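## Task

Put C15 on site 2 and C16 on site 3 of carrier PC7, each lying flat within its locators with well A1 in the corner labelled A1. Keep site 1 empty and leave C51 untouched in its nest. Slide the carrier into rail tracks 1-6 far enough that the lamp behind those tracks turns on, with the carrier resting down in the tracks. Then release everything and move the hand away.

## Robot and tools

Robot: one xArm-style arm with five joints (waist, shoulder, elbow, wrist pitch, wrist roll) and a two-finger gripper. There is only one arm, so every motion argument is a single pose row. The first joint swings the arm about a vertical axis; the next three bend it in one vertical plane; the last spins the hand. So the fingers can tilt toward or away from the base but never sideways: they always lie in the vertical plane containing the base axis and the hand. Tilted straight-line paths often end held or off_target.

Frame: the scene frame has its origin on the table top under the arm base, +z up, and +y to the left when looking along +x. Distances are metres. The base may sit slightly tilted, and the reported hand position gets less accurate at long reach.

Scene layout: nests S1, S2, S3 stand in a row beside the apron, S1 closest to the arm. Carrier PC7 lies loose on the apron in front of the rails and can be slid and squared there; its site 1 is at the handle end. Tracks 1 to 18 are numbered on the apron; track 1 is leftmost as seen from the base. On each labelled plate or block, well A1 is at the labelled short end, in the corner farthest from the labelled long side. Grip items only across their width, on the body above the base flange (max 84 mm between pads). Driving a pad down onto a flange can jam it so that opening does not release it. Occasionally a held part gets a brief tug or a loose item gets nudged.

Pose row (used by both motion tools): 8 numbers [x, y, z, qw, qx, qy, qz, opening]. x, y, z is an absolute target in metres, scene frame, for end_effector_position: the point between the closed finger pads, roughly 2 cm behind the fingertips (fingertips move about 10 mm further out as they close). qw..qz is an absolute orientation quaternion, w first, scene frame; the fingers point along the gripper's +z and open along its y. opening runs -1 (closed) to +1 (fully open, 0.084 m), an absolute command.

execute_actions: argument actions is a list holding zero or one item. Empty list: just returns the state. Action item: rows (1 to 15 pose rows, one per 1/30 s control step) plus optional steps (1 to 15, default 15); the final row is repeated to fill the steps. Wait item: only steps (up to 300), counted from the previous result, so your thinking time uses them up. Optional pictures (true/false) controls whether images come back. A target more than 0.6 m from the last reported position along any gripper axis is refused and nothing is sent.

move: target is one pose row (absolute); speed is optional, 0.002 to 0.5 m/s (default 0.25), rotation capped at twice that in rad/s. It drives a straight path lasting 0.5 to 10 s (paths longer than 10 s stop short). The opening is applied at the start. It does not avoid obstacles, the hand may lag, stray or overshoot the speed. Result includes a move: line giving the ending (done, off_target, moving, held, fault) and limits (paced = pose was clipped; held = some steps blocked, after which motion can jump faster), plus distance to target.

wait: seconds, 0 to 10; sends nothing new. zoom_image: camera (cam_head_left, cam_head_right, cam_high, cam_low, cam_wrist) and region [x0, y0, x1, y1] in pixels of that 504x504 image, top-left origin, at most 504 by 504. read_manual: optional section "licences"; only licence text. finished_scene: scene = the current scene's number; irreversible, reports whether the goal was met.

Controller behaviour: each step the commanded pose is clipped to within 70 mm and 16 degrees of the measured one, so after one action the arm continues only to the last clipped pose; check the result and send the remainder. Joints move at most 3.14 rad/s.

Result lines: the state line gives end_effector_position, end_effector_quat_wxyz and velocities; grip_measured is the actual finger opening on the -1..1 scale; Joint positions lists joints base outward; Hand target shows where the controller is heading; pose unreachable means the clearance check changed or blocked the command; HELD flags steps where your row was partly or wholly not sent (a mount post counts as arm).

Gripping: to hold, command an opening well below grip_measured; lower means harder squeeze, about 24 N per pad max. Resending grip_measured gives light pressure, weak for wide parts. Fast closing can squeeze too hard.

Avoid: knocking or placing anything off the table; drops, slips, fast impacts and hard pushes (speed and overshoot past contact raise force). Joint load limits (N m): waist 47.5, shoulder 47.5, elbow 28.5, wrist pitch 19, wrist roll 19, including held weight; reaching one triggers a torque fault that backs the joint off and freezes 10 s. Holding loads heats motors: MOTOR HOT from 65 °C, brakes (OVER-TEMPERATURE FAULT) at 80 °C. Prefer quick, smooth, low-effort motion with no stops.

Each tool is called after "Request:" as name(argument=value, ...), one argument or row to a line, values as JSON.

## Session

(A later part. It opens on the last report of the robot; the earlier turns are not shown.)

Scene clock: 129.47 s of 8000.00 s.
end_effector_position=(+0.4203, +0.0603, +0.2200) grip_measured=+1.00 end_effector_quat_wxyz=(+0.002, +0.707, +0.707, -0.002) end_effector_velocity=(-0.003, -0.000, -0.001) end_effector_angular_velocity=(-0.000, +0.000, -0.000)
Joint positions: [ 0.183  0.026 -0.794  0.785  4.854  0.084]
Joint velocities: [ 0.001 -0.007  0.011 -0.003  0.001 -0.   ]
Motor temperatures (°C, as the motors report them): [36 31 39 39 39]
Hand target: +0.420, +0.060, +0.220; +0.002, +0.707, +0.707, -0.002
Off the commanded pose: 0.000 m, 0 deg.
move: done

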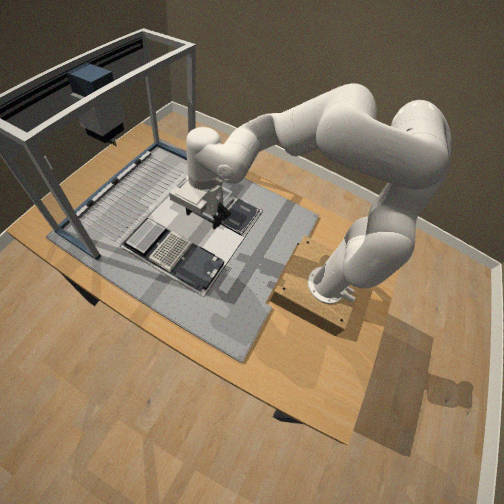

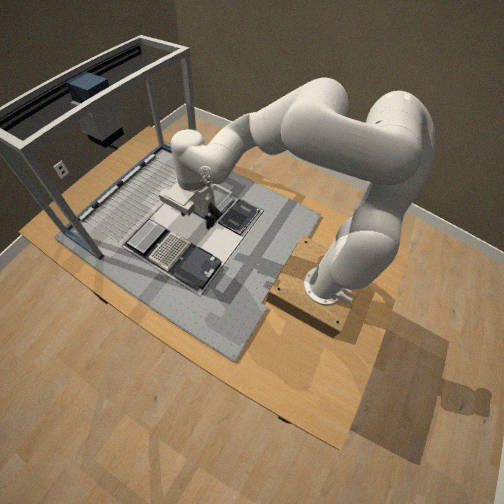

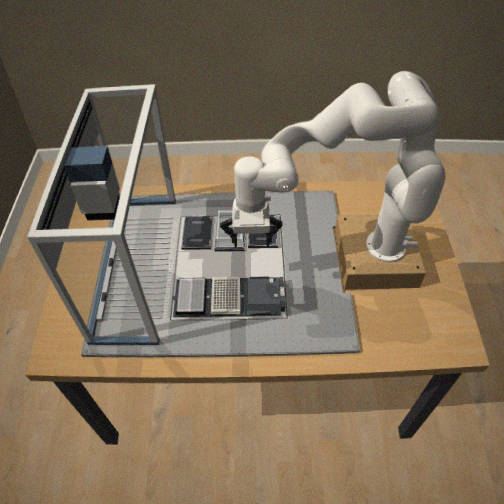

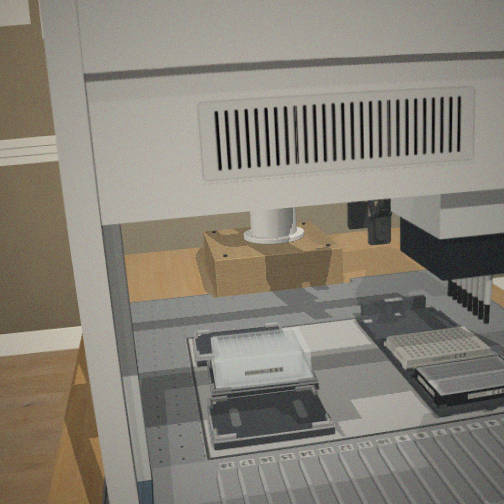

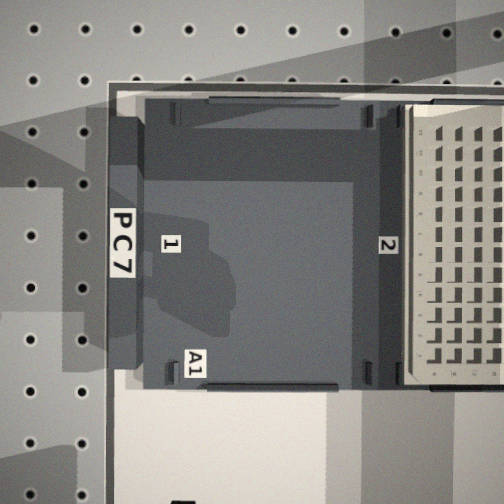

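Request:
move(
  target=[0.285,0.131,0.12,0,1,0,0,1],
)

Request:
move(
  target=[0.285,0.131,0.064,0,1,0,0,1],
  speed=0.06,
)

Request:
move(
  target=[0.39,0.131,0.064,0,1,0,0,1],
  speed=0.03,
)

Scene clock: 136.37 s of 8000.00 s.
end_effector_position=(+0.2856, +0.1303, +0.1202) grip_measured=+1.00 end_effector_quat_wxyz=(+0.005, +0.977, +0.213, -0.001) end_effector_velocity=(-0.000, +0.001, -0.000) end_effector_angular_velocity=(+0.006, -0.013, +0.003)
Joint positions: [ 0.47  -0.019 -0.347  0.385  6.282  0.084]
Joint velocities: [ 0.003 -0.003  0.011 -0.022 -0.001  0.   ]
Motor temperatures (°C, as the motors report them): [36 31 39 39 39]
Hand target: +0.285, +0.130, +0.120; +0.005, +0.977, +0.213, -0.001
Off the commanded pose: 0.001 m, 25 deg; orientation clipped at the last step of the last action.
joint sent to its limit — the command would take joint 5 (wrist roll) past its upper limit, so that joint was sent only as far as its limit.
After step 90, 0.37 s passed at rest.
move: off_target; limits=paced

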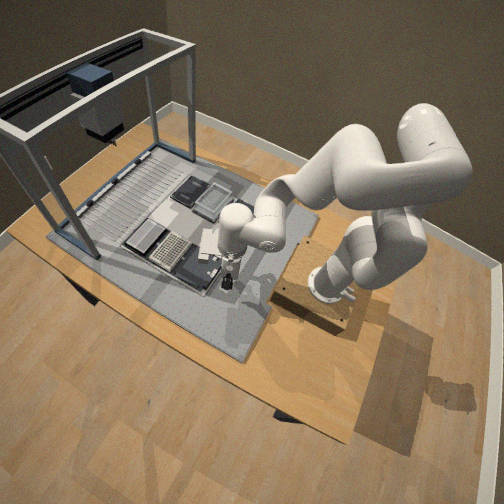

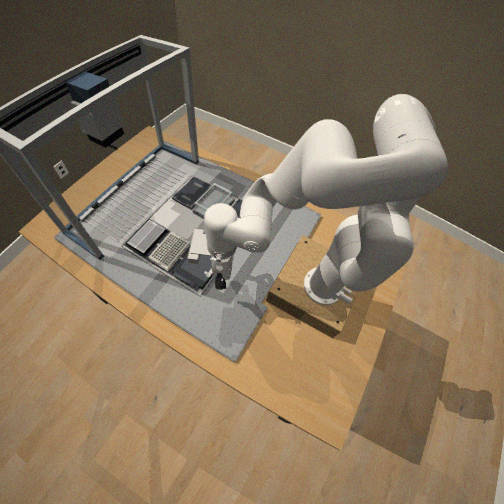

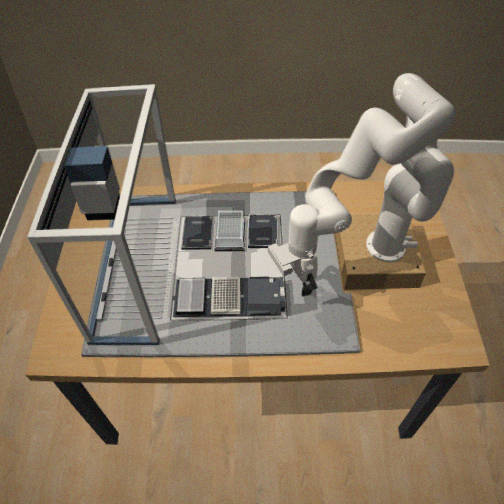

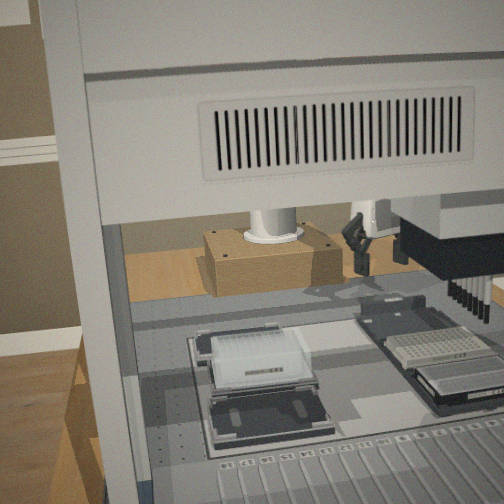

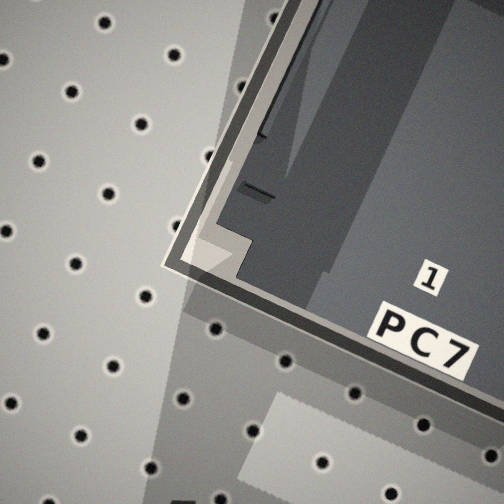

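Scene clock: 140.20 s of 8000.00 s.
end_effector_position=(+0.2853, +0.1303, +0.0641) grip_measured=+1.00 end_effector_quat_wxyz=(+0.005, +0.977, +0.214, -0.001) end_effector_velocity=(+0.001, +0.001, -0.000) end_effector_angular_velocity=(+0.003, -0.006, +0.001)
Joint positions: [ 0.472  0.227 -0.369  0.16   6.282  0.084]
Joint velocities: [ 0.     0.003  0.    -0.01  -0.001 -0.   ]
Motor temperatures (°C, as the motors report them): [36 31 39 39 39]
Hand target: +0.285, +0.130, +0.064; +0.005, +0.977, +0.214, -0.000
Off the commanded pose: 0.001 m, 25 deg; orientation clipped at the last step of the last action.
joint sent to its limit — the command would take joint 5 (wrist roll) past its upper limit, so that joint was sent only as far as its limit.
move: off_target; limits=paced

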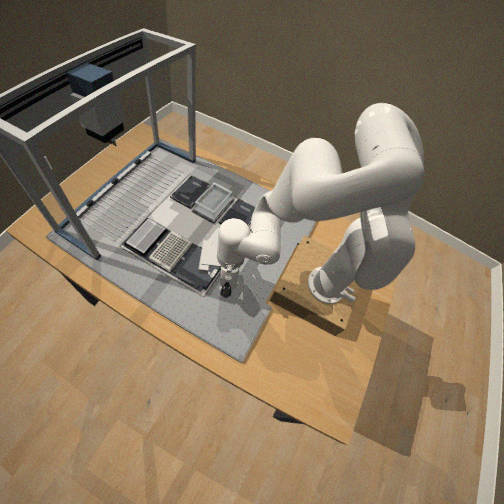

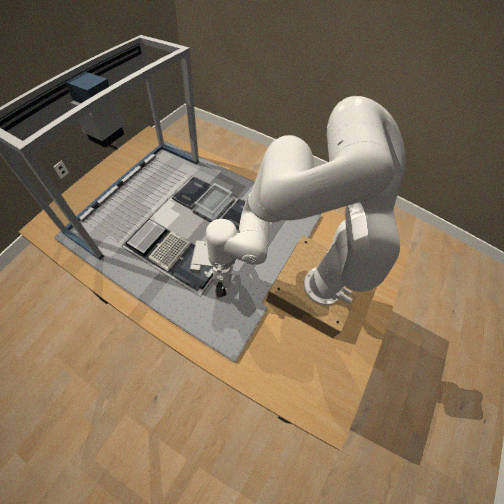

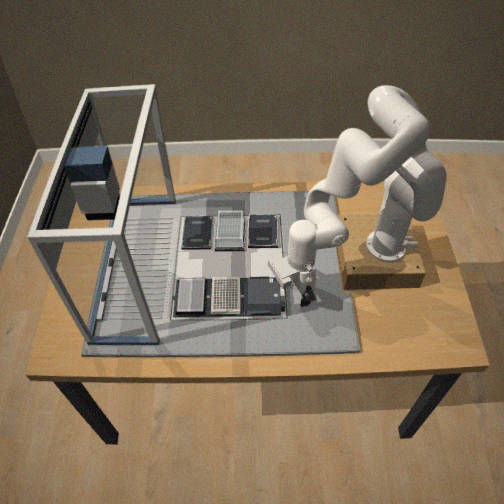

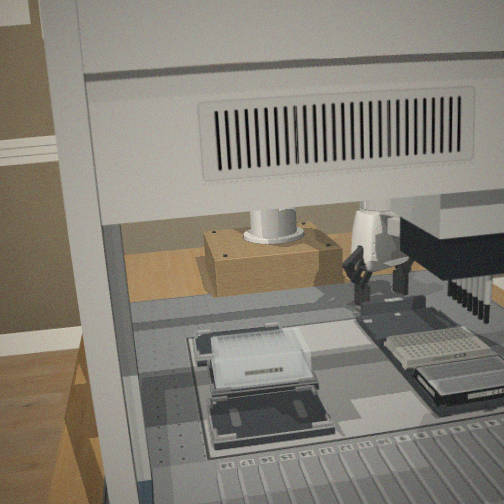

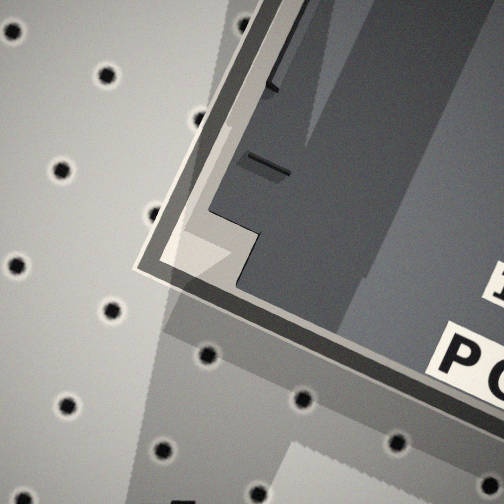

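Scene clock: 156.20 s of 8000.00 s.
end_effector_position=(+0.3259, +0.1143, +0.0499) grip_measured=+1.00 end_effector_quat_wxyz=(+0.012, +0.985, +0.169, -0.045) end_effector_velocity=(+0.000, +0.000, +0.000) end_effector_angular_velocity=(+0.000, -0.000, -0.001)
Joint positions: [ 0.381  0.361 -0.565  0.312  6.282  0.084]
Joint velocities: [ 0.    -0.    -0.    -0.     0.001  0.   ]
Motor temperatures (°C, as the motors report them): [36 30 40 42 39]
Hand target: +0.313, +0.110, +0.044; +0.014, +0.984, +0.169, -0.060
Off the commanded pose: 0.068 m, 20 deg.
TORQUE FAULT: the external load on joint 3 (elbow) reached its load limit, and the arm stopped for 10 seconds. The arm's remaining commands of this call were not run. Joint 3 (elbow) moved back by up to 3 degrees. The arm holds there, with its grip as last carried out, and accepts commands again: back off and push less far. The arm stops again, at the same cost, whenever a joint's load reaches its limit.
joint sent to its limit — the command would take joint 5 (wrist roll) past its upper limit, so that joint was sent only as far as its limit.
move: fault

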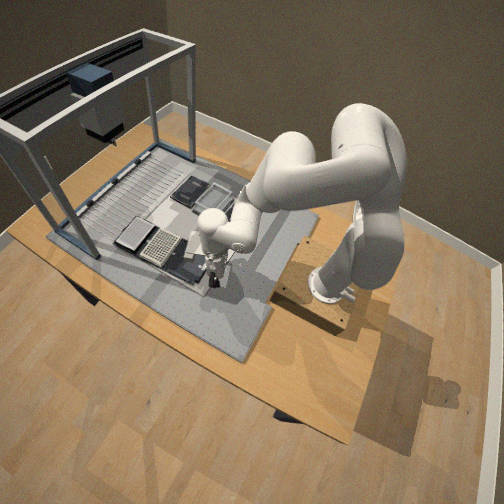

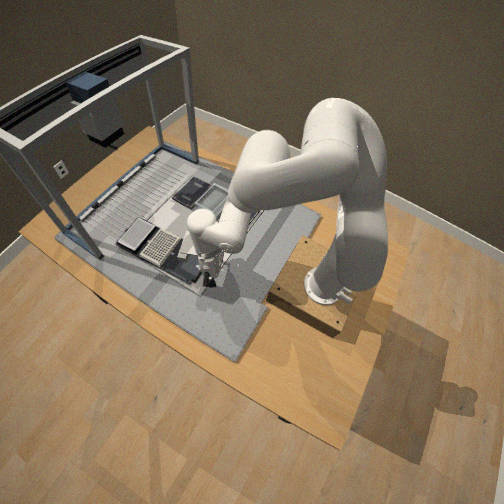

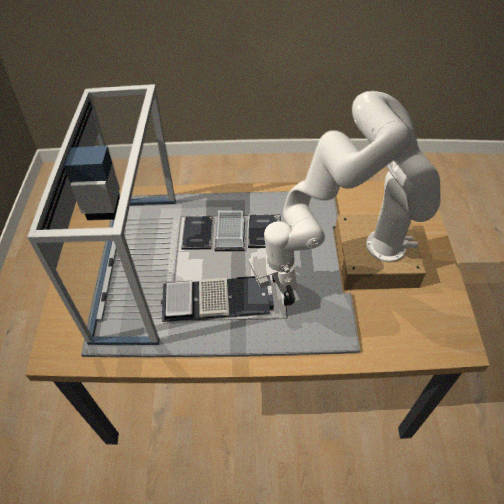

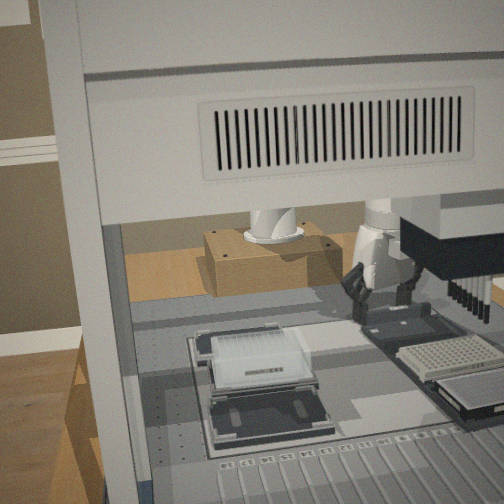

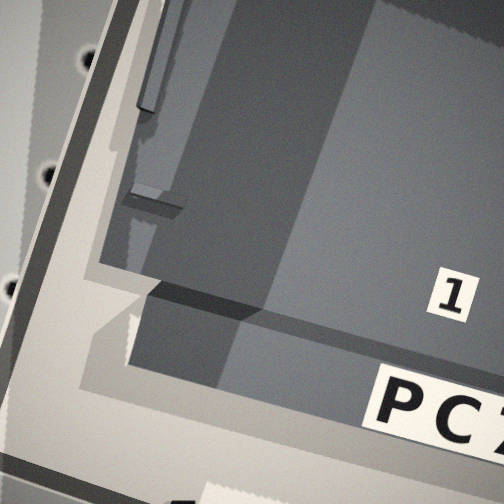

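Request:
move(
  target=[0.28,0.12,0.10,0,0.95,0.31,0,1],
  speed=0.05,
)

Request:
move(
  target=[0.42,0.06,0.22,0,0.7071,0.7071,0,1],
)

Request:
move(
  target=[0.62,0.06,0.22,0,0.7071,0.7071,0,1],
)

Scene clock: 163.17 s of 8000.00 s.
end_effector_position=(+0.2801, +0.1200, +0.0999) grip_measured=+1.00 end_effector_quat_wxyz=(+0.005, +0.951, +0.310, +0.000) end_effector_velocity=(-0.001, -0.000, +0.001) end_effector_angular_velocity=(+0.000, -0.000, +0.004)
Joint positions: [ 0.447  0.043 -0.315  0.286  6.058  0.084]
Joint velocities: [ 0.001 -0.004  0.003  0.001 -0.003 -0.   ]
Motor temperatures (°C, as the motors report them): [36 30 39 42 39]
Hand target: +0.280, +0.120, +0.100; +0.005, +0.951, +0.310, +0.000
Off the commanded pose: 0.000 m, 1 deg.
After step 90, 0.60 s passed at rest.
move: done

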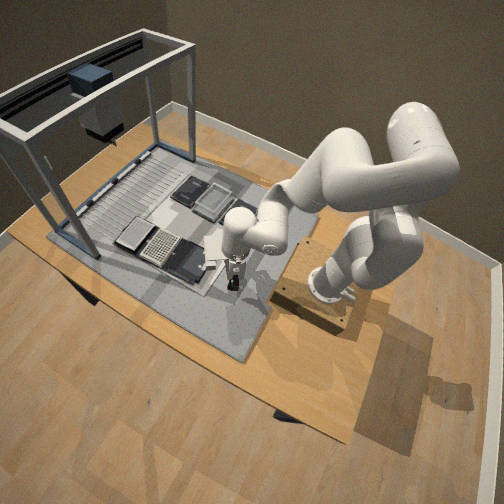

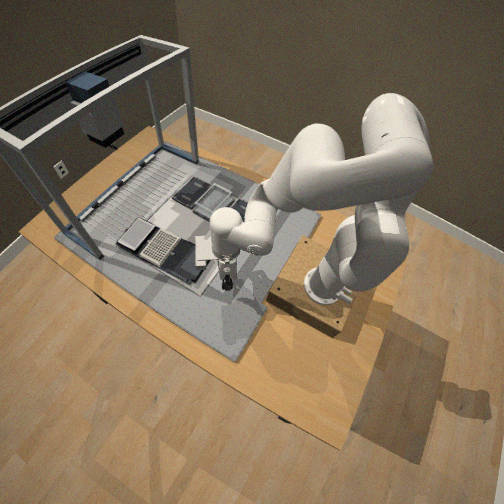

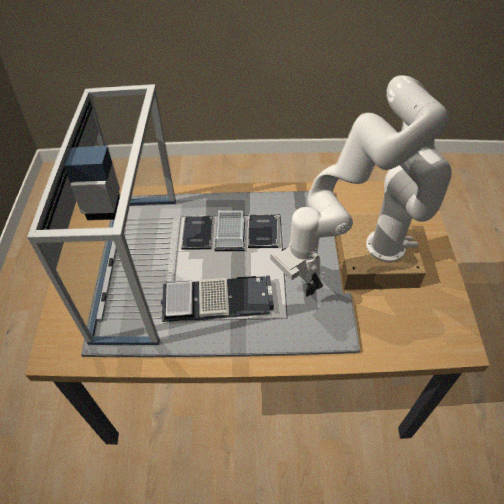

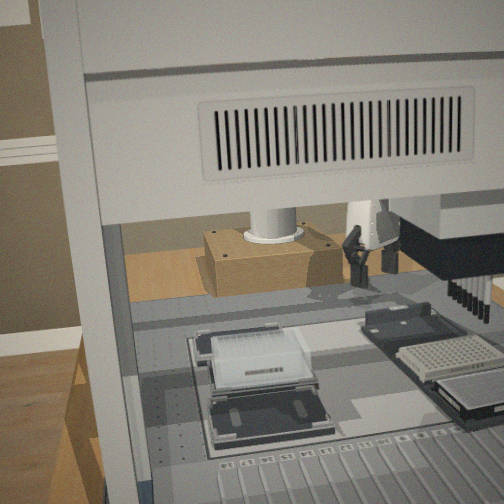

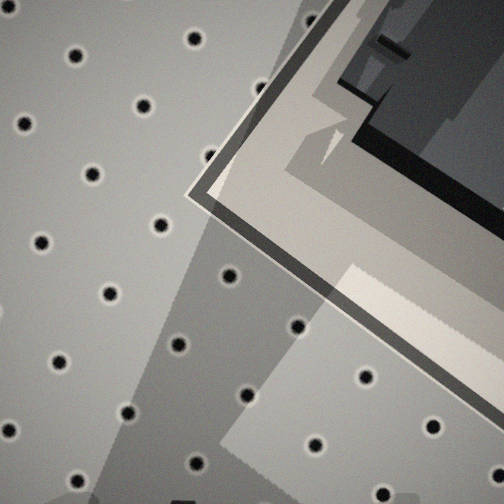

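Scene clock: 165.53 s of 8000.00 s.
end_effector_position=(+0.4197, +0.0600, +0.2197) grip_measured=+1.00 end_effector_quat_wxyz=(+0.002, +0.707, +0.707, -0.002) end_effector_velocity=(+0.002, -0.000, +0.002) end_effector_angular_velocity=(+0.000, -0.002, +0.003)
Joint positions: [ 0.183  0.025 -0.792  0.784  4.853  0.084]
Joint velocities: [-0.001  0.001 -0.007  0.003 -0.004  0.   ]
Motor temperatures (°C, as the motors report them): [36 30 39 42 39]
Hand target: +0.420, +0.060, +0.220; +0.002, +0.707, +0.707, -0.002
Off the commanded pose: 0.000 m, 0 deg.
move: done

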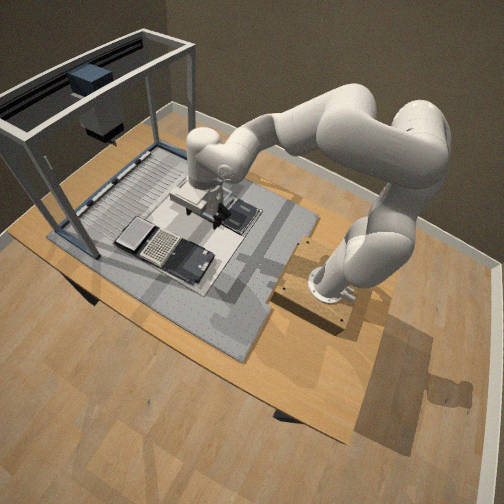

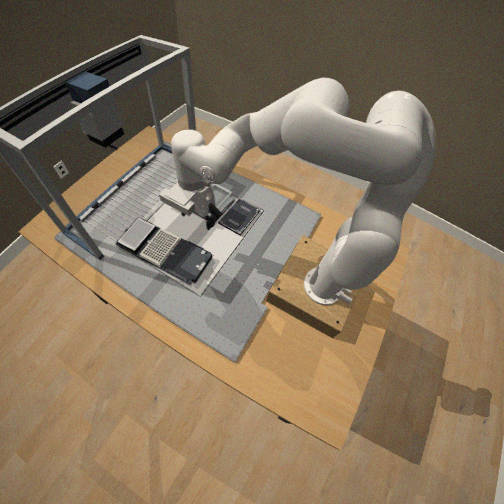

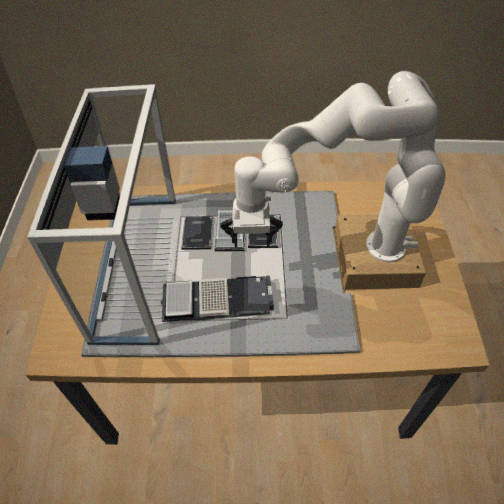

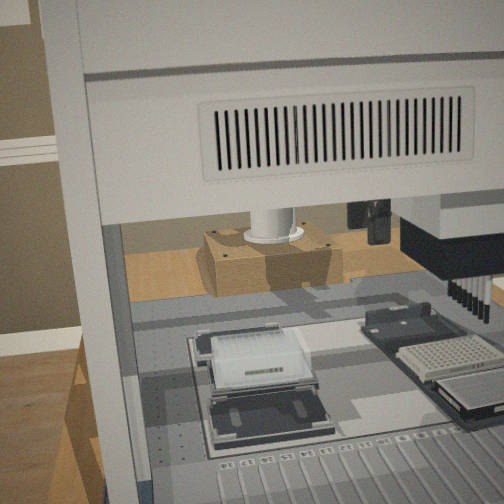

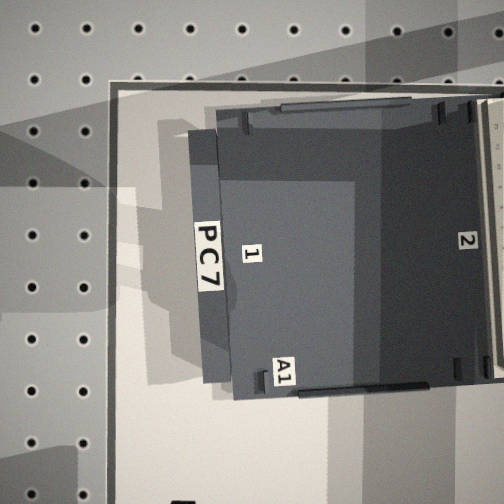

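Scene clock: 166.97 s of 8000.00 s.
end_effector_position=(+0.6199, +0.0597, +0.2201) grip_measured=+1.00 end_effector_quat_wxyz=(+0.002, +0.707, +0.707, -0.001) end_effector_velocity=(+0.001, -0.000, -0.001) end_effector_angular_velocity=(-0.000, +0.005, -0.001)
Joint positions: [ 0.138  0.663 -1.71   1.063  4.808  0.084]
Joint velocities: [-0.     0.01  -0.016  0.011  0.    -0.   ]
Motor temperatures (°C, as the motors report them): [36 30 39 41 39]
Hand target: +0.620, +0.060, +0.220; +0.002, +0.707, +0.707, -0.001
Off the commanded pose: 0.000 m, 0 deg.
move: done

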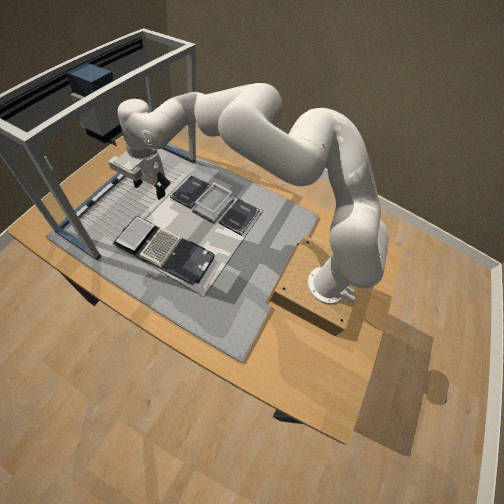

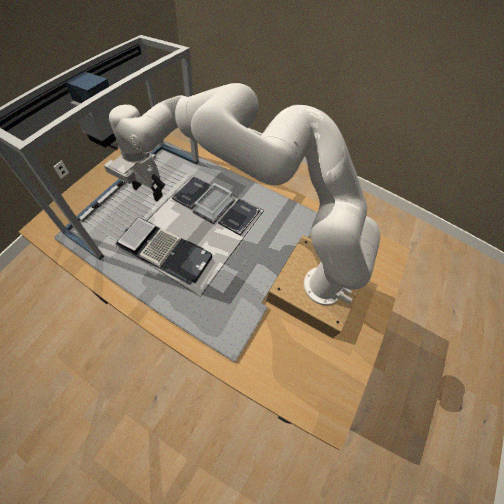

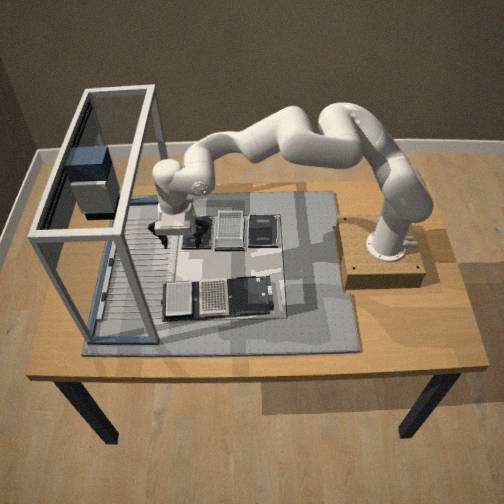

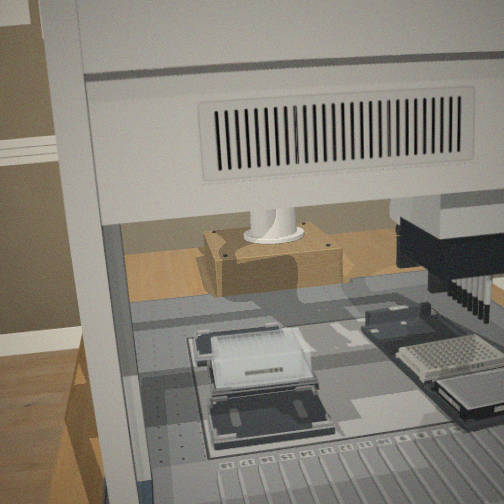

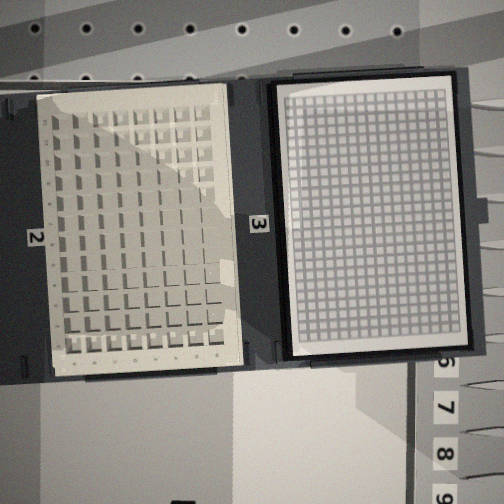

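Request:
move(
  target=[0.3675,0.125,0.13,0,0.682,0.731,0,0.3],
)

Request:
move(
  target=[0.3675,0.125,0.072,0,0.682,0.731,0,0.3],
  speed=0.03,
)

Scene clock: 175.43 s of 8000.00 s.
end_effector_position=(+0.3683, +0.1252, +0.1305) grip_measured=+0.29 end_effector_quat_wxyz=(+0.004, +0.682, +0.731, -0.002) end_effector_velocity=(-0.005, -0.000, -0.003) end_effector_angular_velocity=(-0.001, +0.003, -0.001)
Joint positions: [ 0.37   0.147 -0.61   0.478  4.971  0.056]
Joint velocities: [ 0.004 -0.003  0.015 -0.008  0.004  0.   ]
Motor temperatures (°C, as the motors report them): [36 31 40 41 39]
Hand target: +0.368, +0.125, +0.130; +0.004, +0.682, +0.731, -0.002
Off the commanded pose: 0.001 m, 0 deg.
After step 90, 3.87 s passed at rest.
move: done

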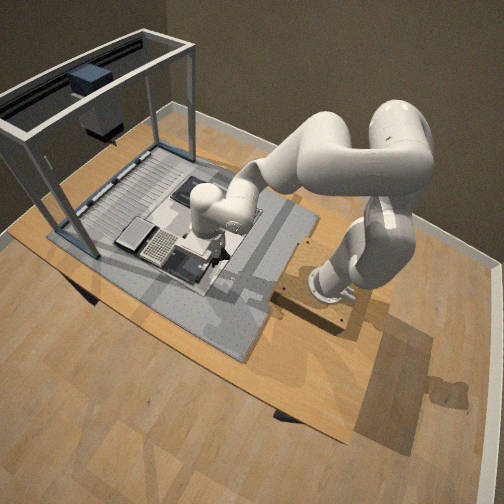

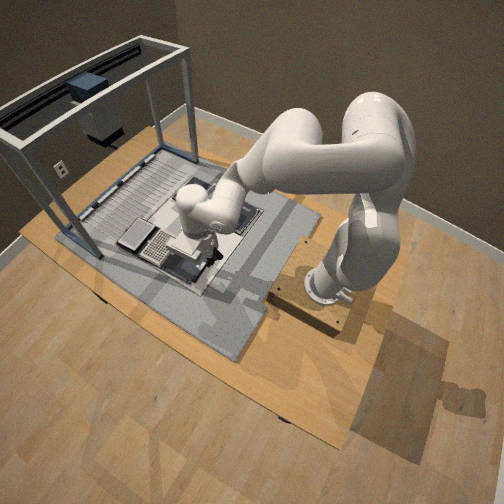

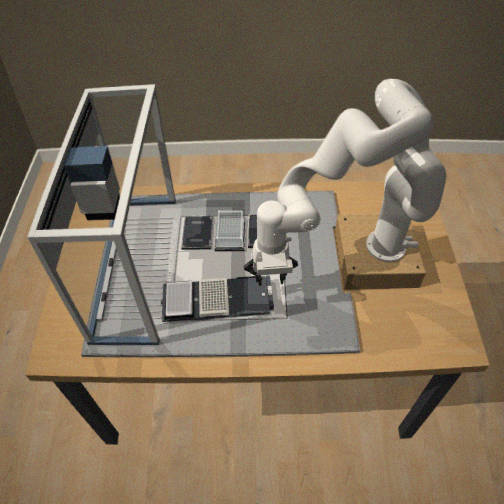

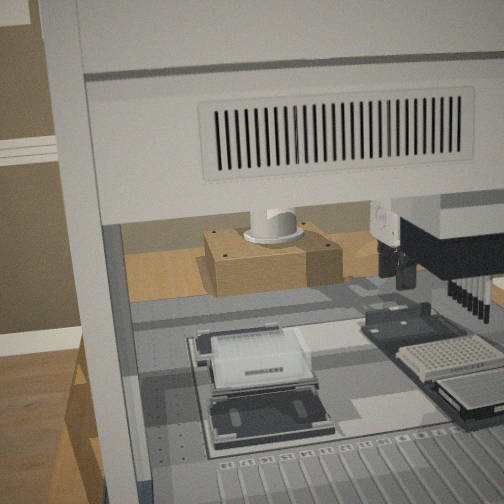

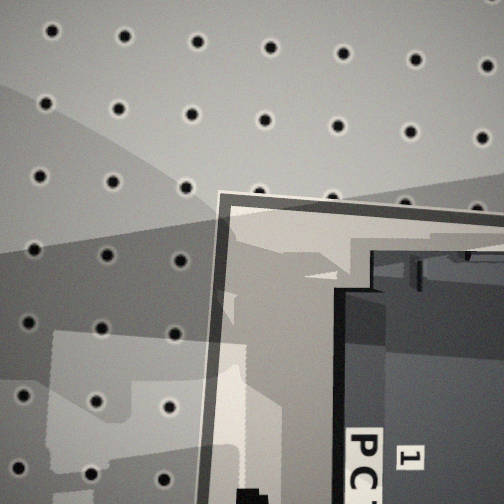

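Scene clock: 177.67 s of 8000.00 s.
end_effector_position=(+0.3675, +0.1250, +0.0722) grip_measured=+0.29 end_effector_quat_wxyz=(+0.004, +0.682, +0.731, -0.002) end_effector_velocity=(+0.001, +0.000, -0.000) end_effector_angular_velocity=(+0.001, -0.003, -0.001)
Joint positions: [ 0.371  0.339 -0.623  0.3    4.972  0.056]
Joint velocities: [ 0.     0.003 -0.003 -0.003  0.001  0.   ]
Motor temperatures (°C, as the motors report them): [36 31 40 41 39]
Hand target: +0.367, +0.125, +0.072; +0.004, +0.682, +0.731, -0.002
Off the commanded pose: 0.000 m, 0 deg.
move: done

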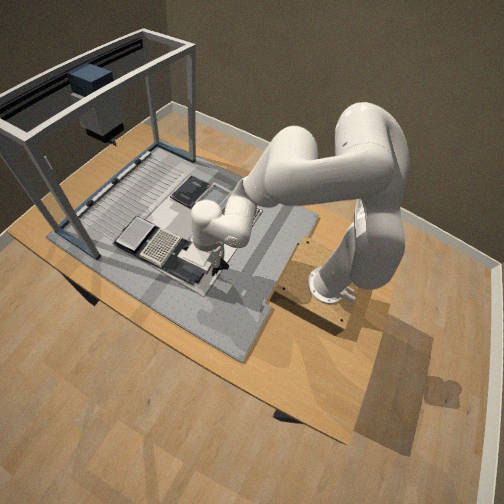

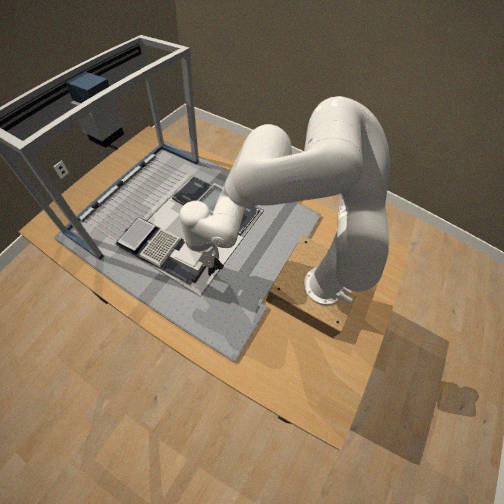

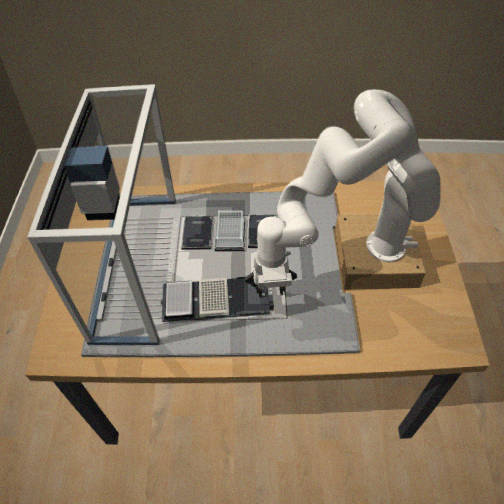

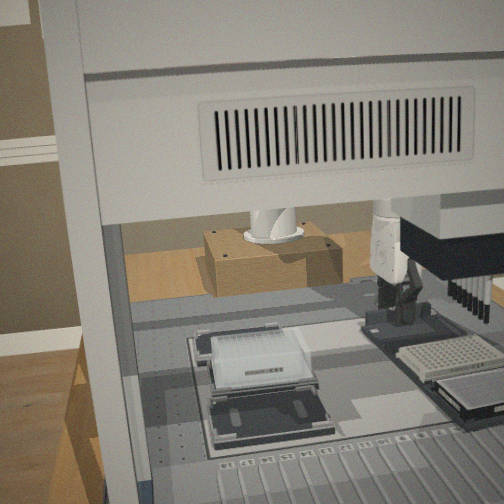

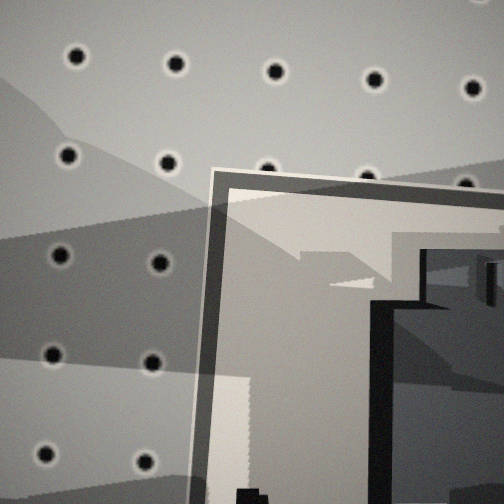

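Request:
move(
  target=[0.3675,0.125,0.066,0,0.682,0.731,0,-0.4],
  speed=0.03,
)

Scene clock: 186.87 s of 8000.00 s.
end_effector_position=(+0.3704, +0.1258, +0.0705) grip_measured=-0.43 end_effector_quat_wxyz=(+0.006, +0.682, +0.731, +0.002) end_effector_velocity=(-0.000, +0.000, -0.000) end_effector_angular_velocity=(+0.001, -0.004, +0.001)
Joint positions: [ 0.371  0.348 -0.627  0.284  4.972  0.025]
Joint velocities: [ 0.001 -0.002  0.005 -0.008 -0.     0.   ]
Motor temperatures (°C, as the motors report them): [36 31 39 41 39]
Hand target: +0.367, +0.125, +0.066; +0.004, +0.682, +0.731, -0.002
Off the commanded pose: 0.005 m, 1 deg.
After step 90, 5.50 s passed at rest.
move: off_target

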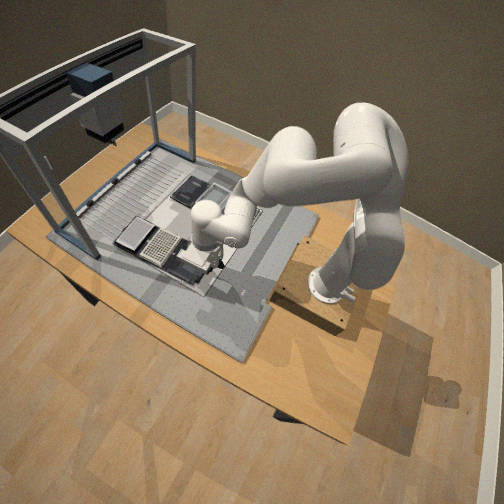

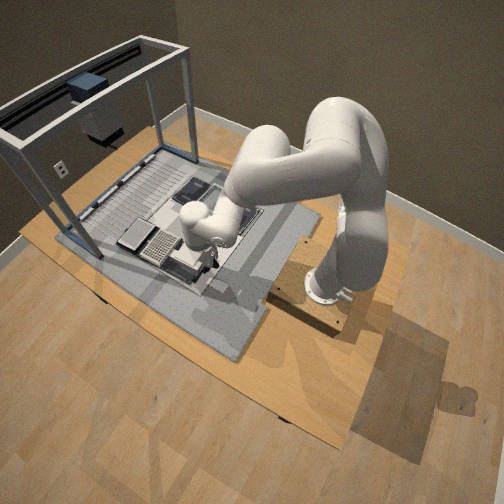

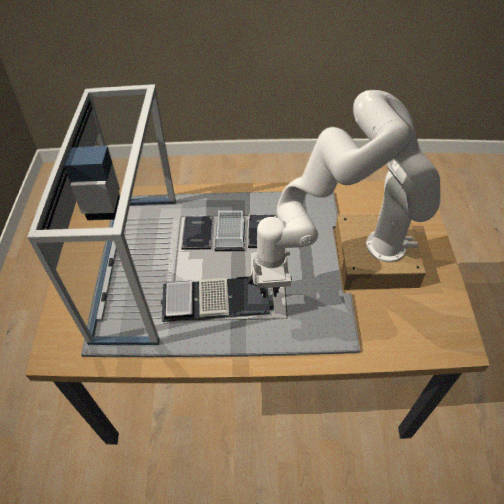

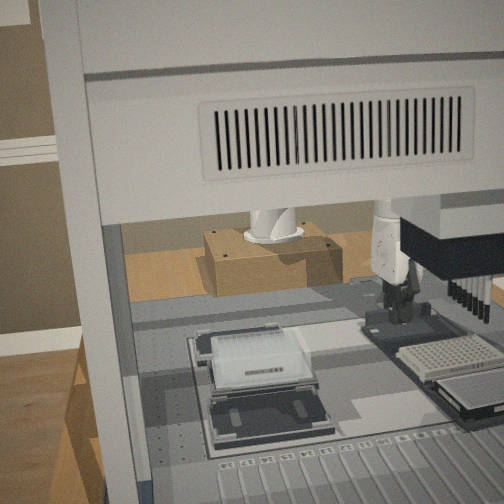

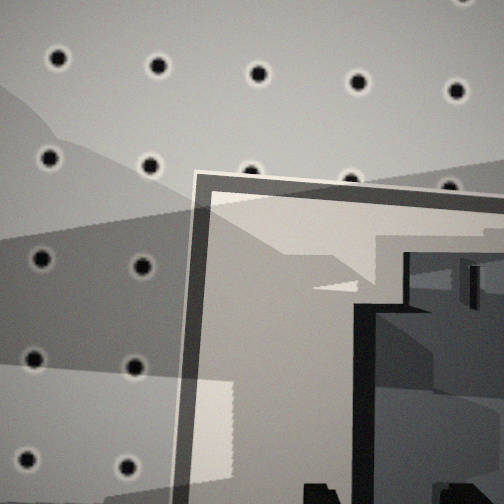

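Request:
move(
  target=[0.3704,0.125,0.066,0,0.682,0.731,0,-1],
  speed=0.03,
)

Scene clock: 189.50 s of 8000.00 s.
end_effector_position=(+0.3731, +0.1264, +0.0709) grip_measured=-0.57 end_effector_quat_wxyz=(+0.006, +0.682, +0.731, +0.003) end_effector_velocity=(+0.001, -0.000, +0.000) end_effector_angular_velocity=(+0.001, -0.002, -0.000)
Joint positions: [ 0.37   0.352 -0.635  0.288  4.97   0.019]
Joint velocities: [-0.001 -0.    -0.    -0.002 -0.001  0.   ]
Motor temperatures (°C, as the motors report them): [36 31 38 41 39]
Hand target: +0.370, +0.125, +0.066; +0.004, +0.682, +0.731, -0.002
Off the commanded pose: 0.006 m, 1 deg.
move: off_target

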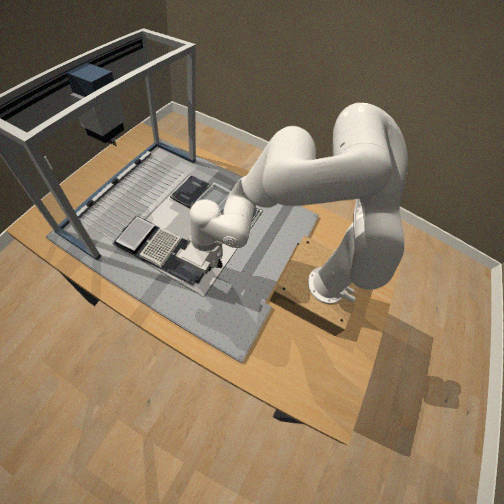

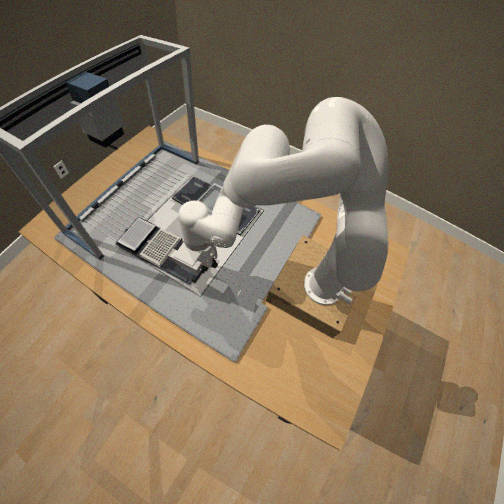

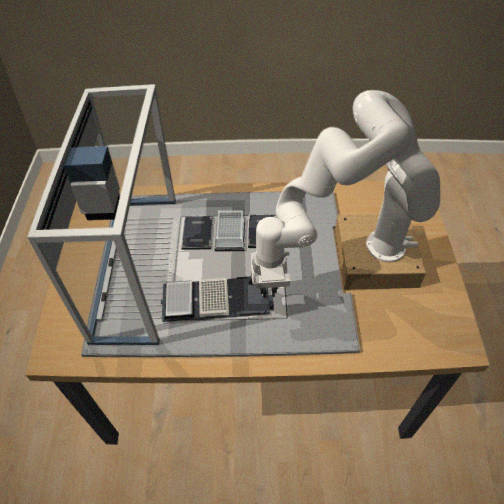

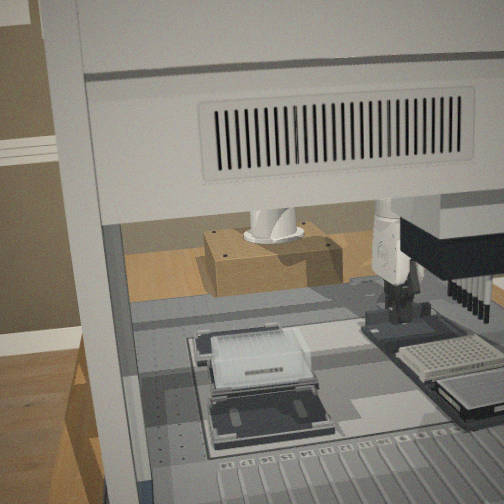

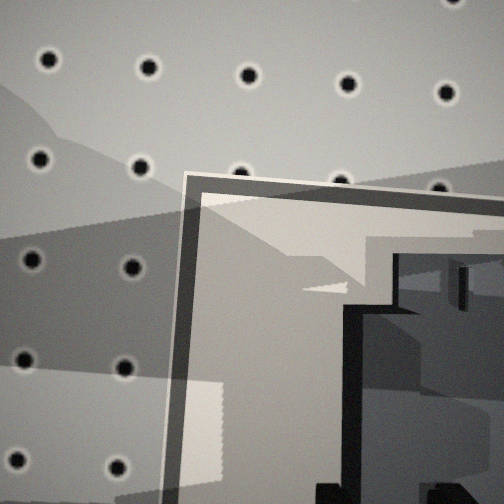

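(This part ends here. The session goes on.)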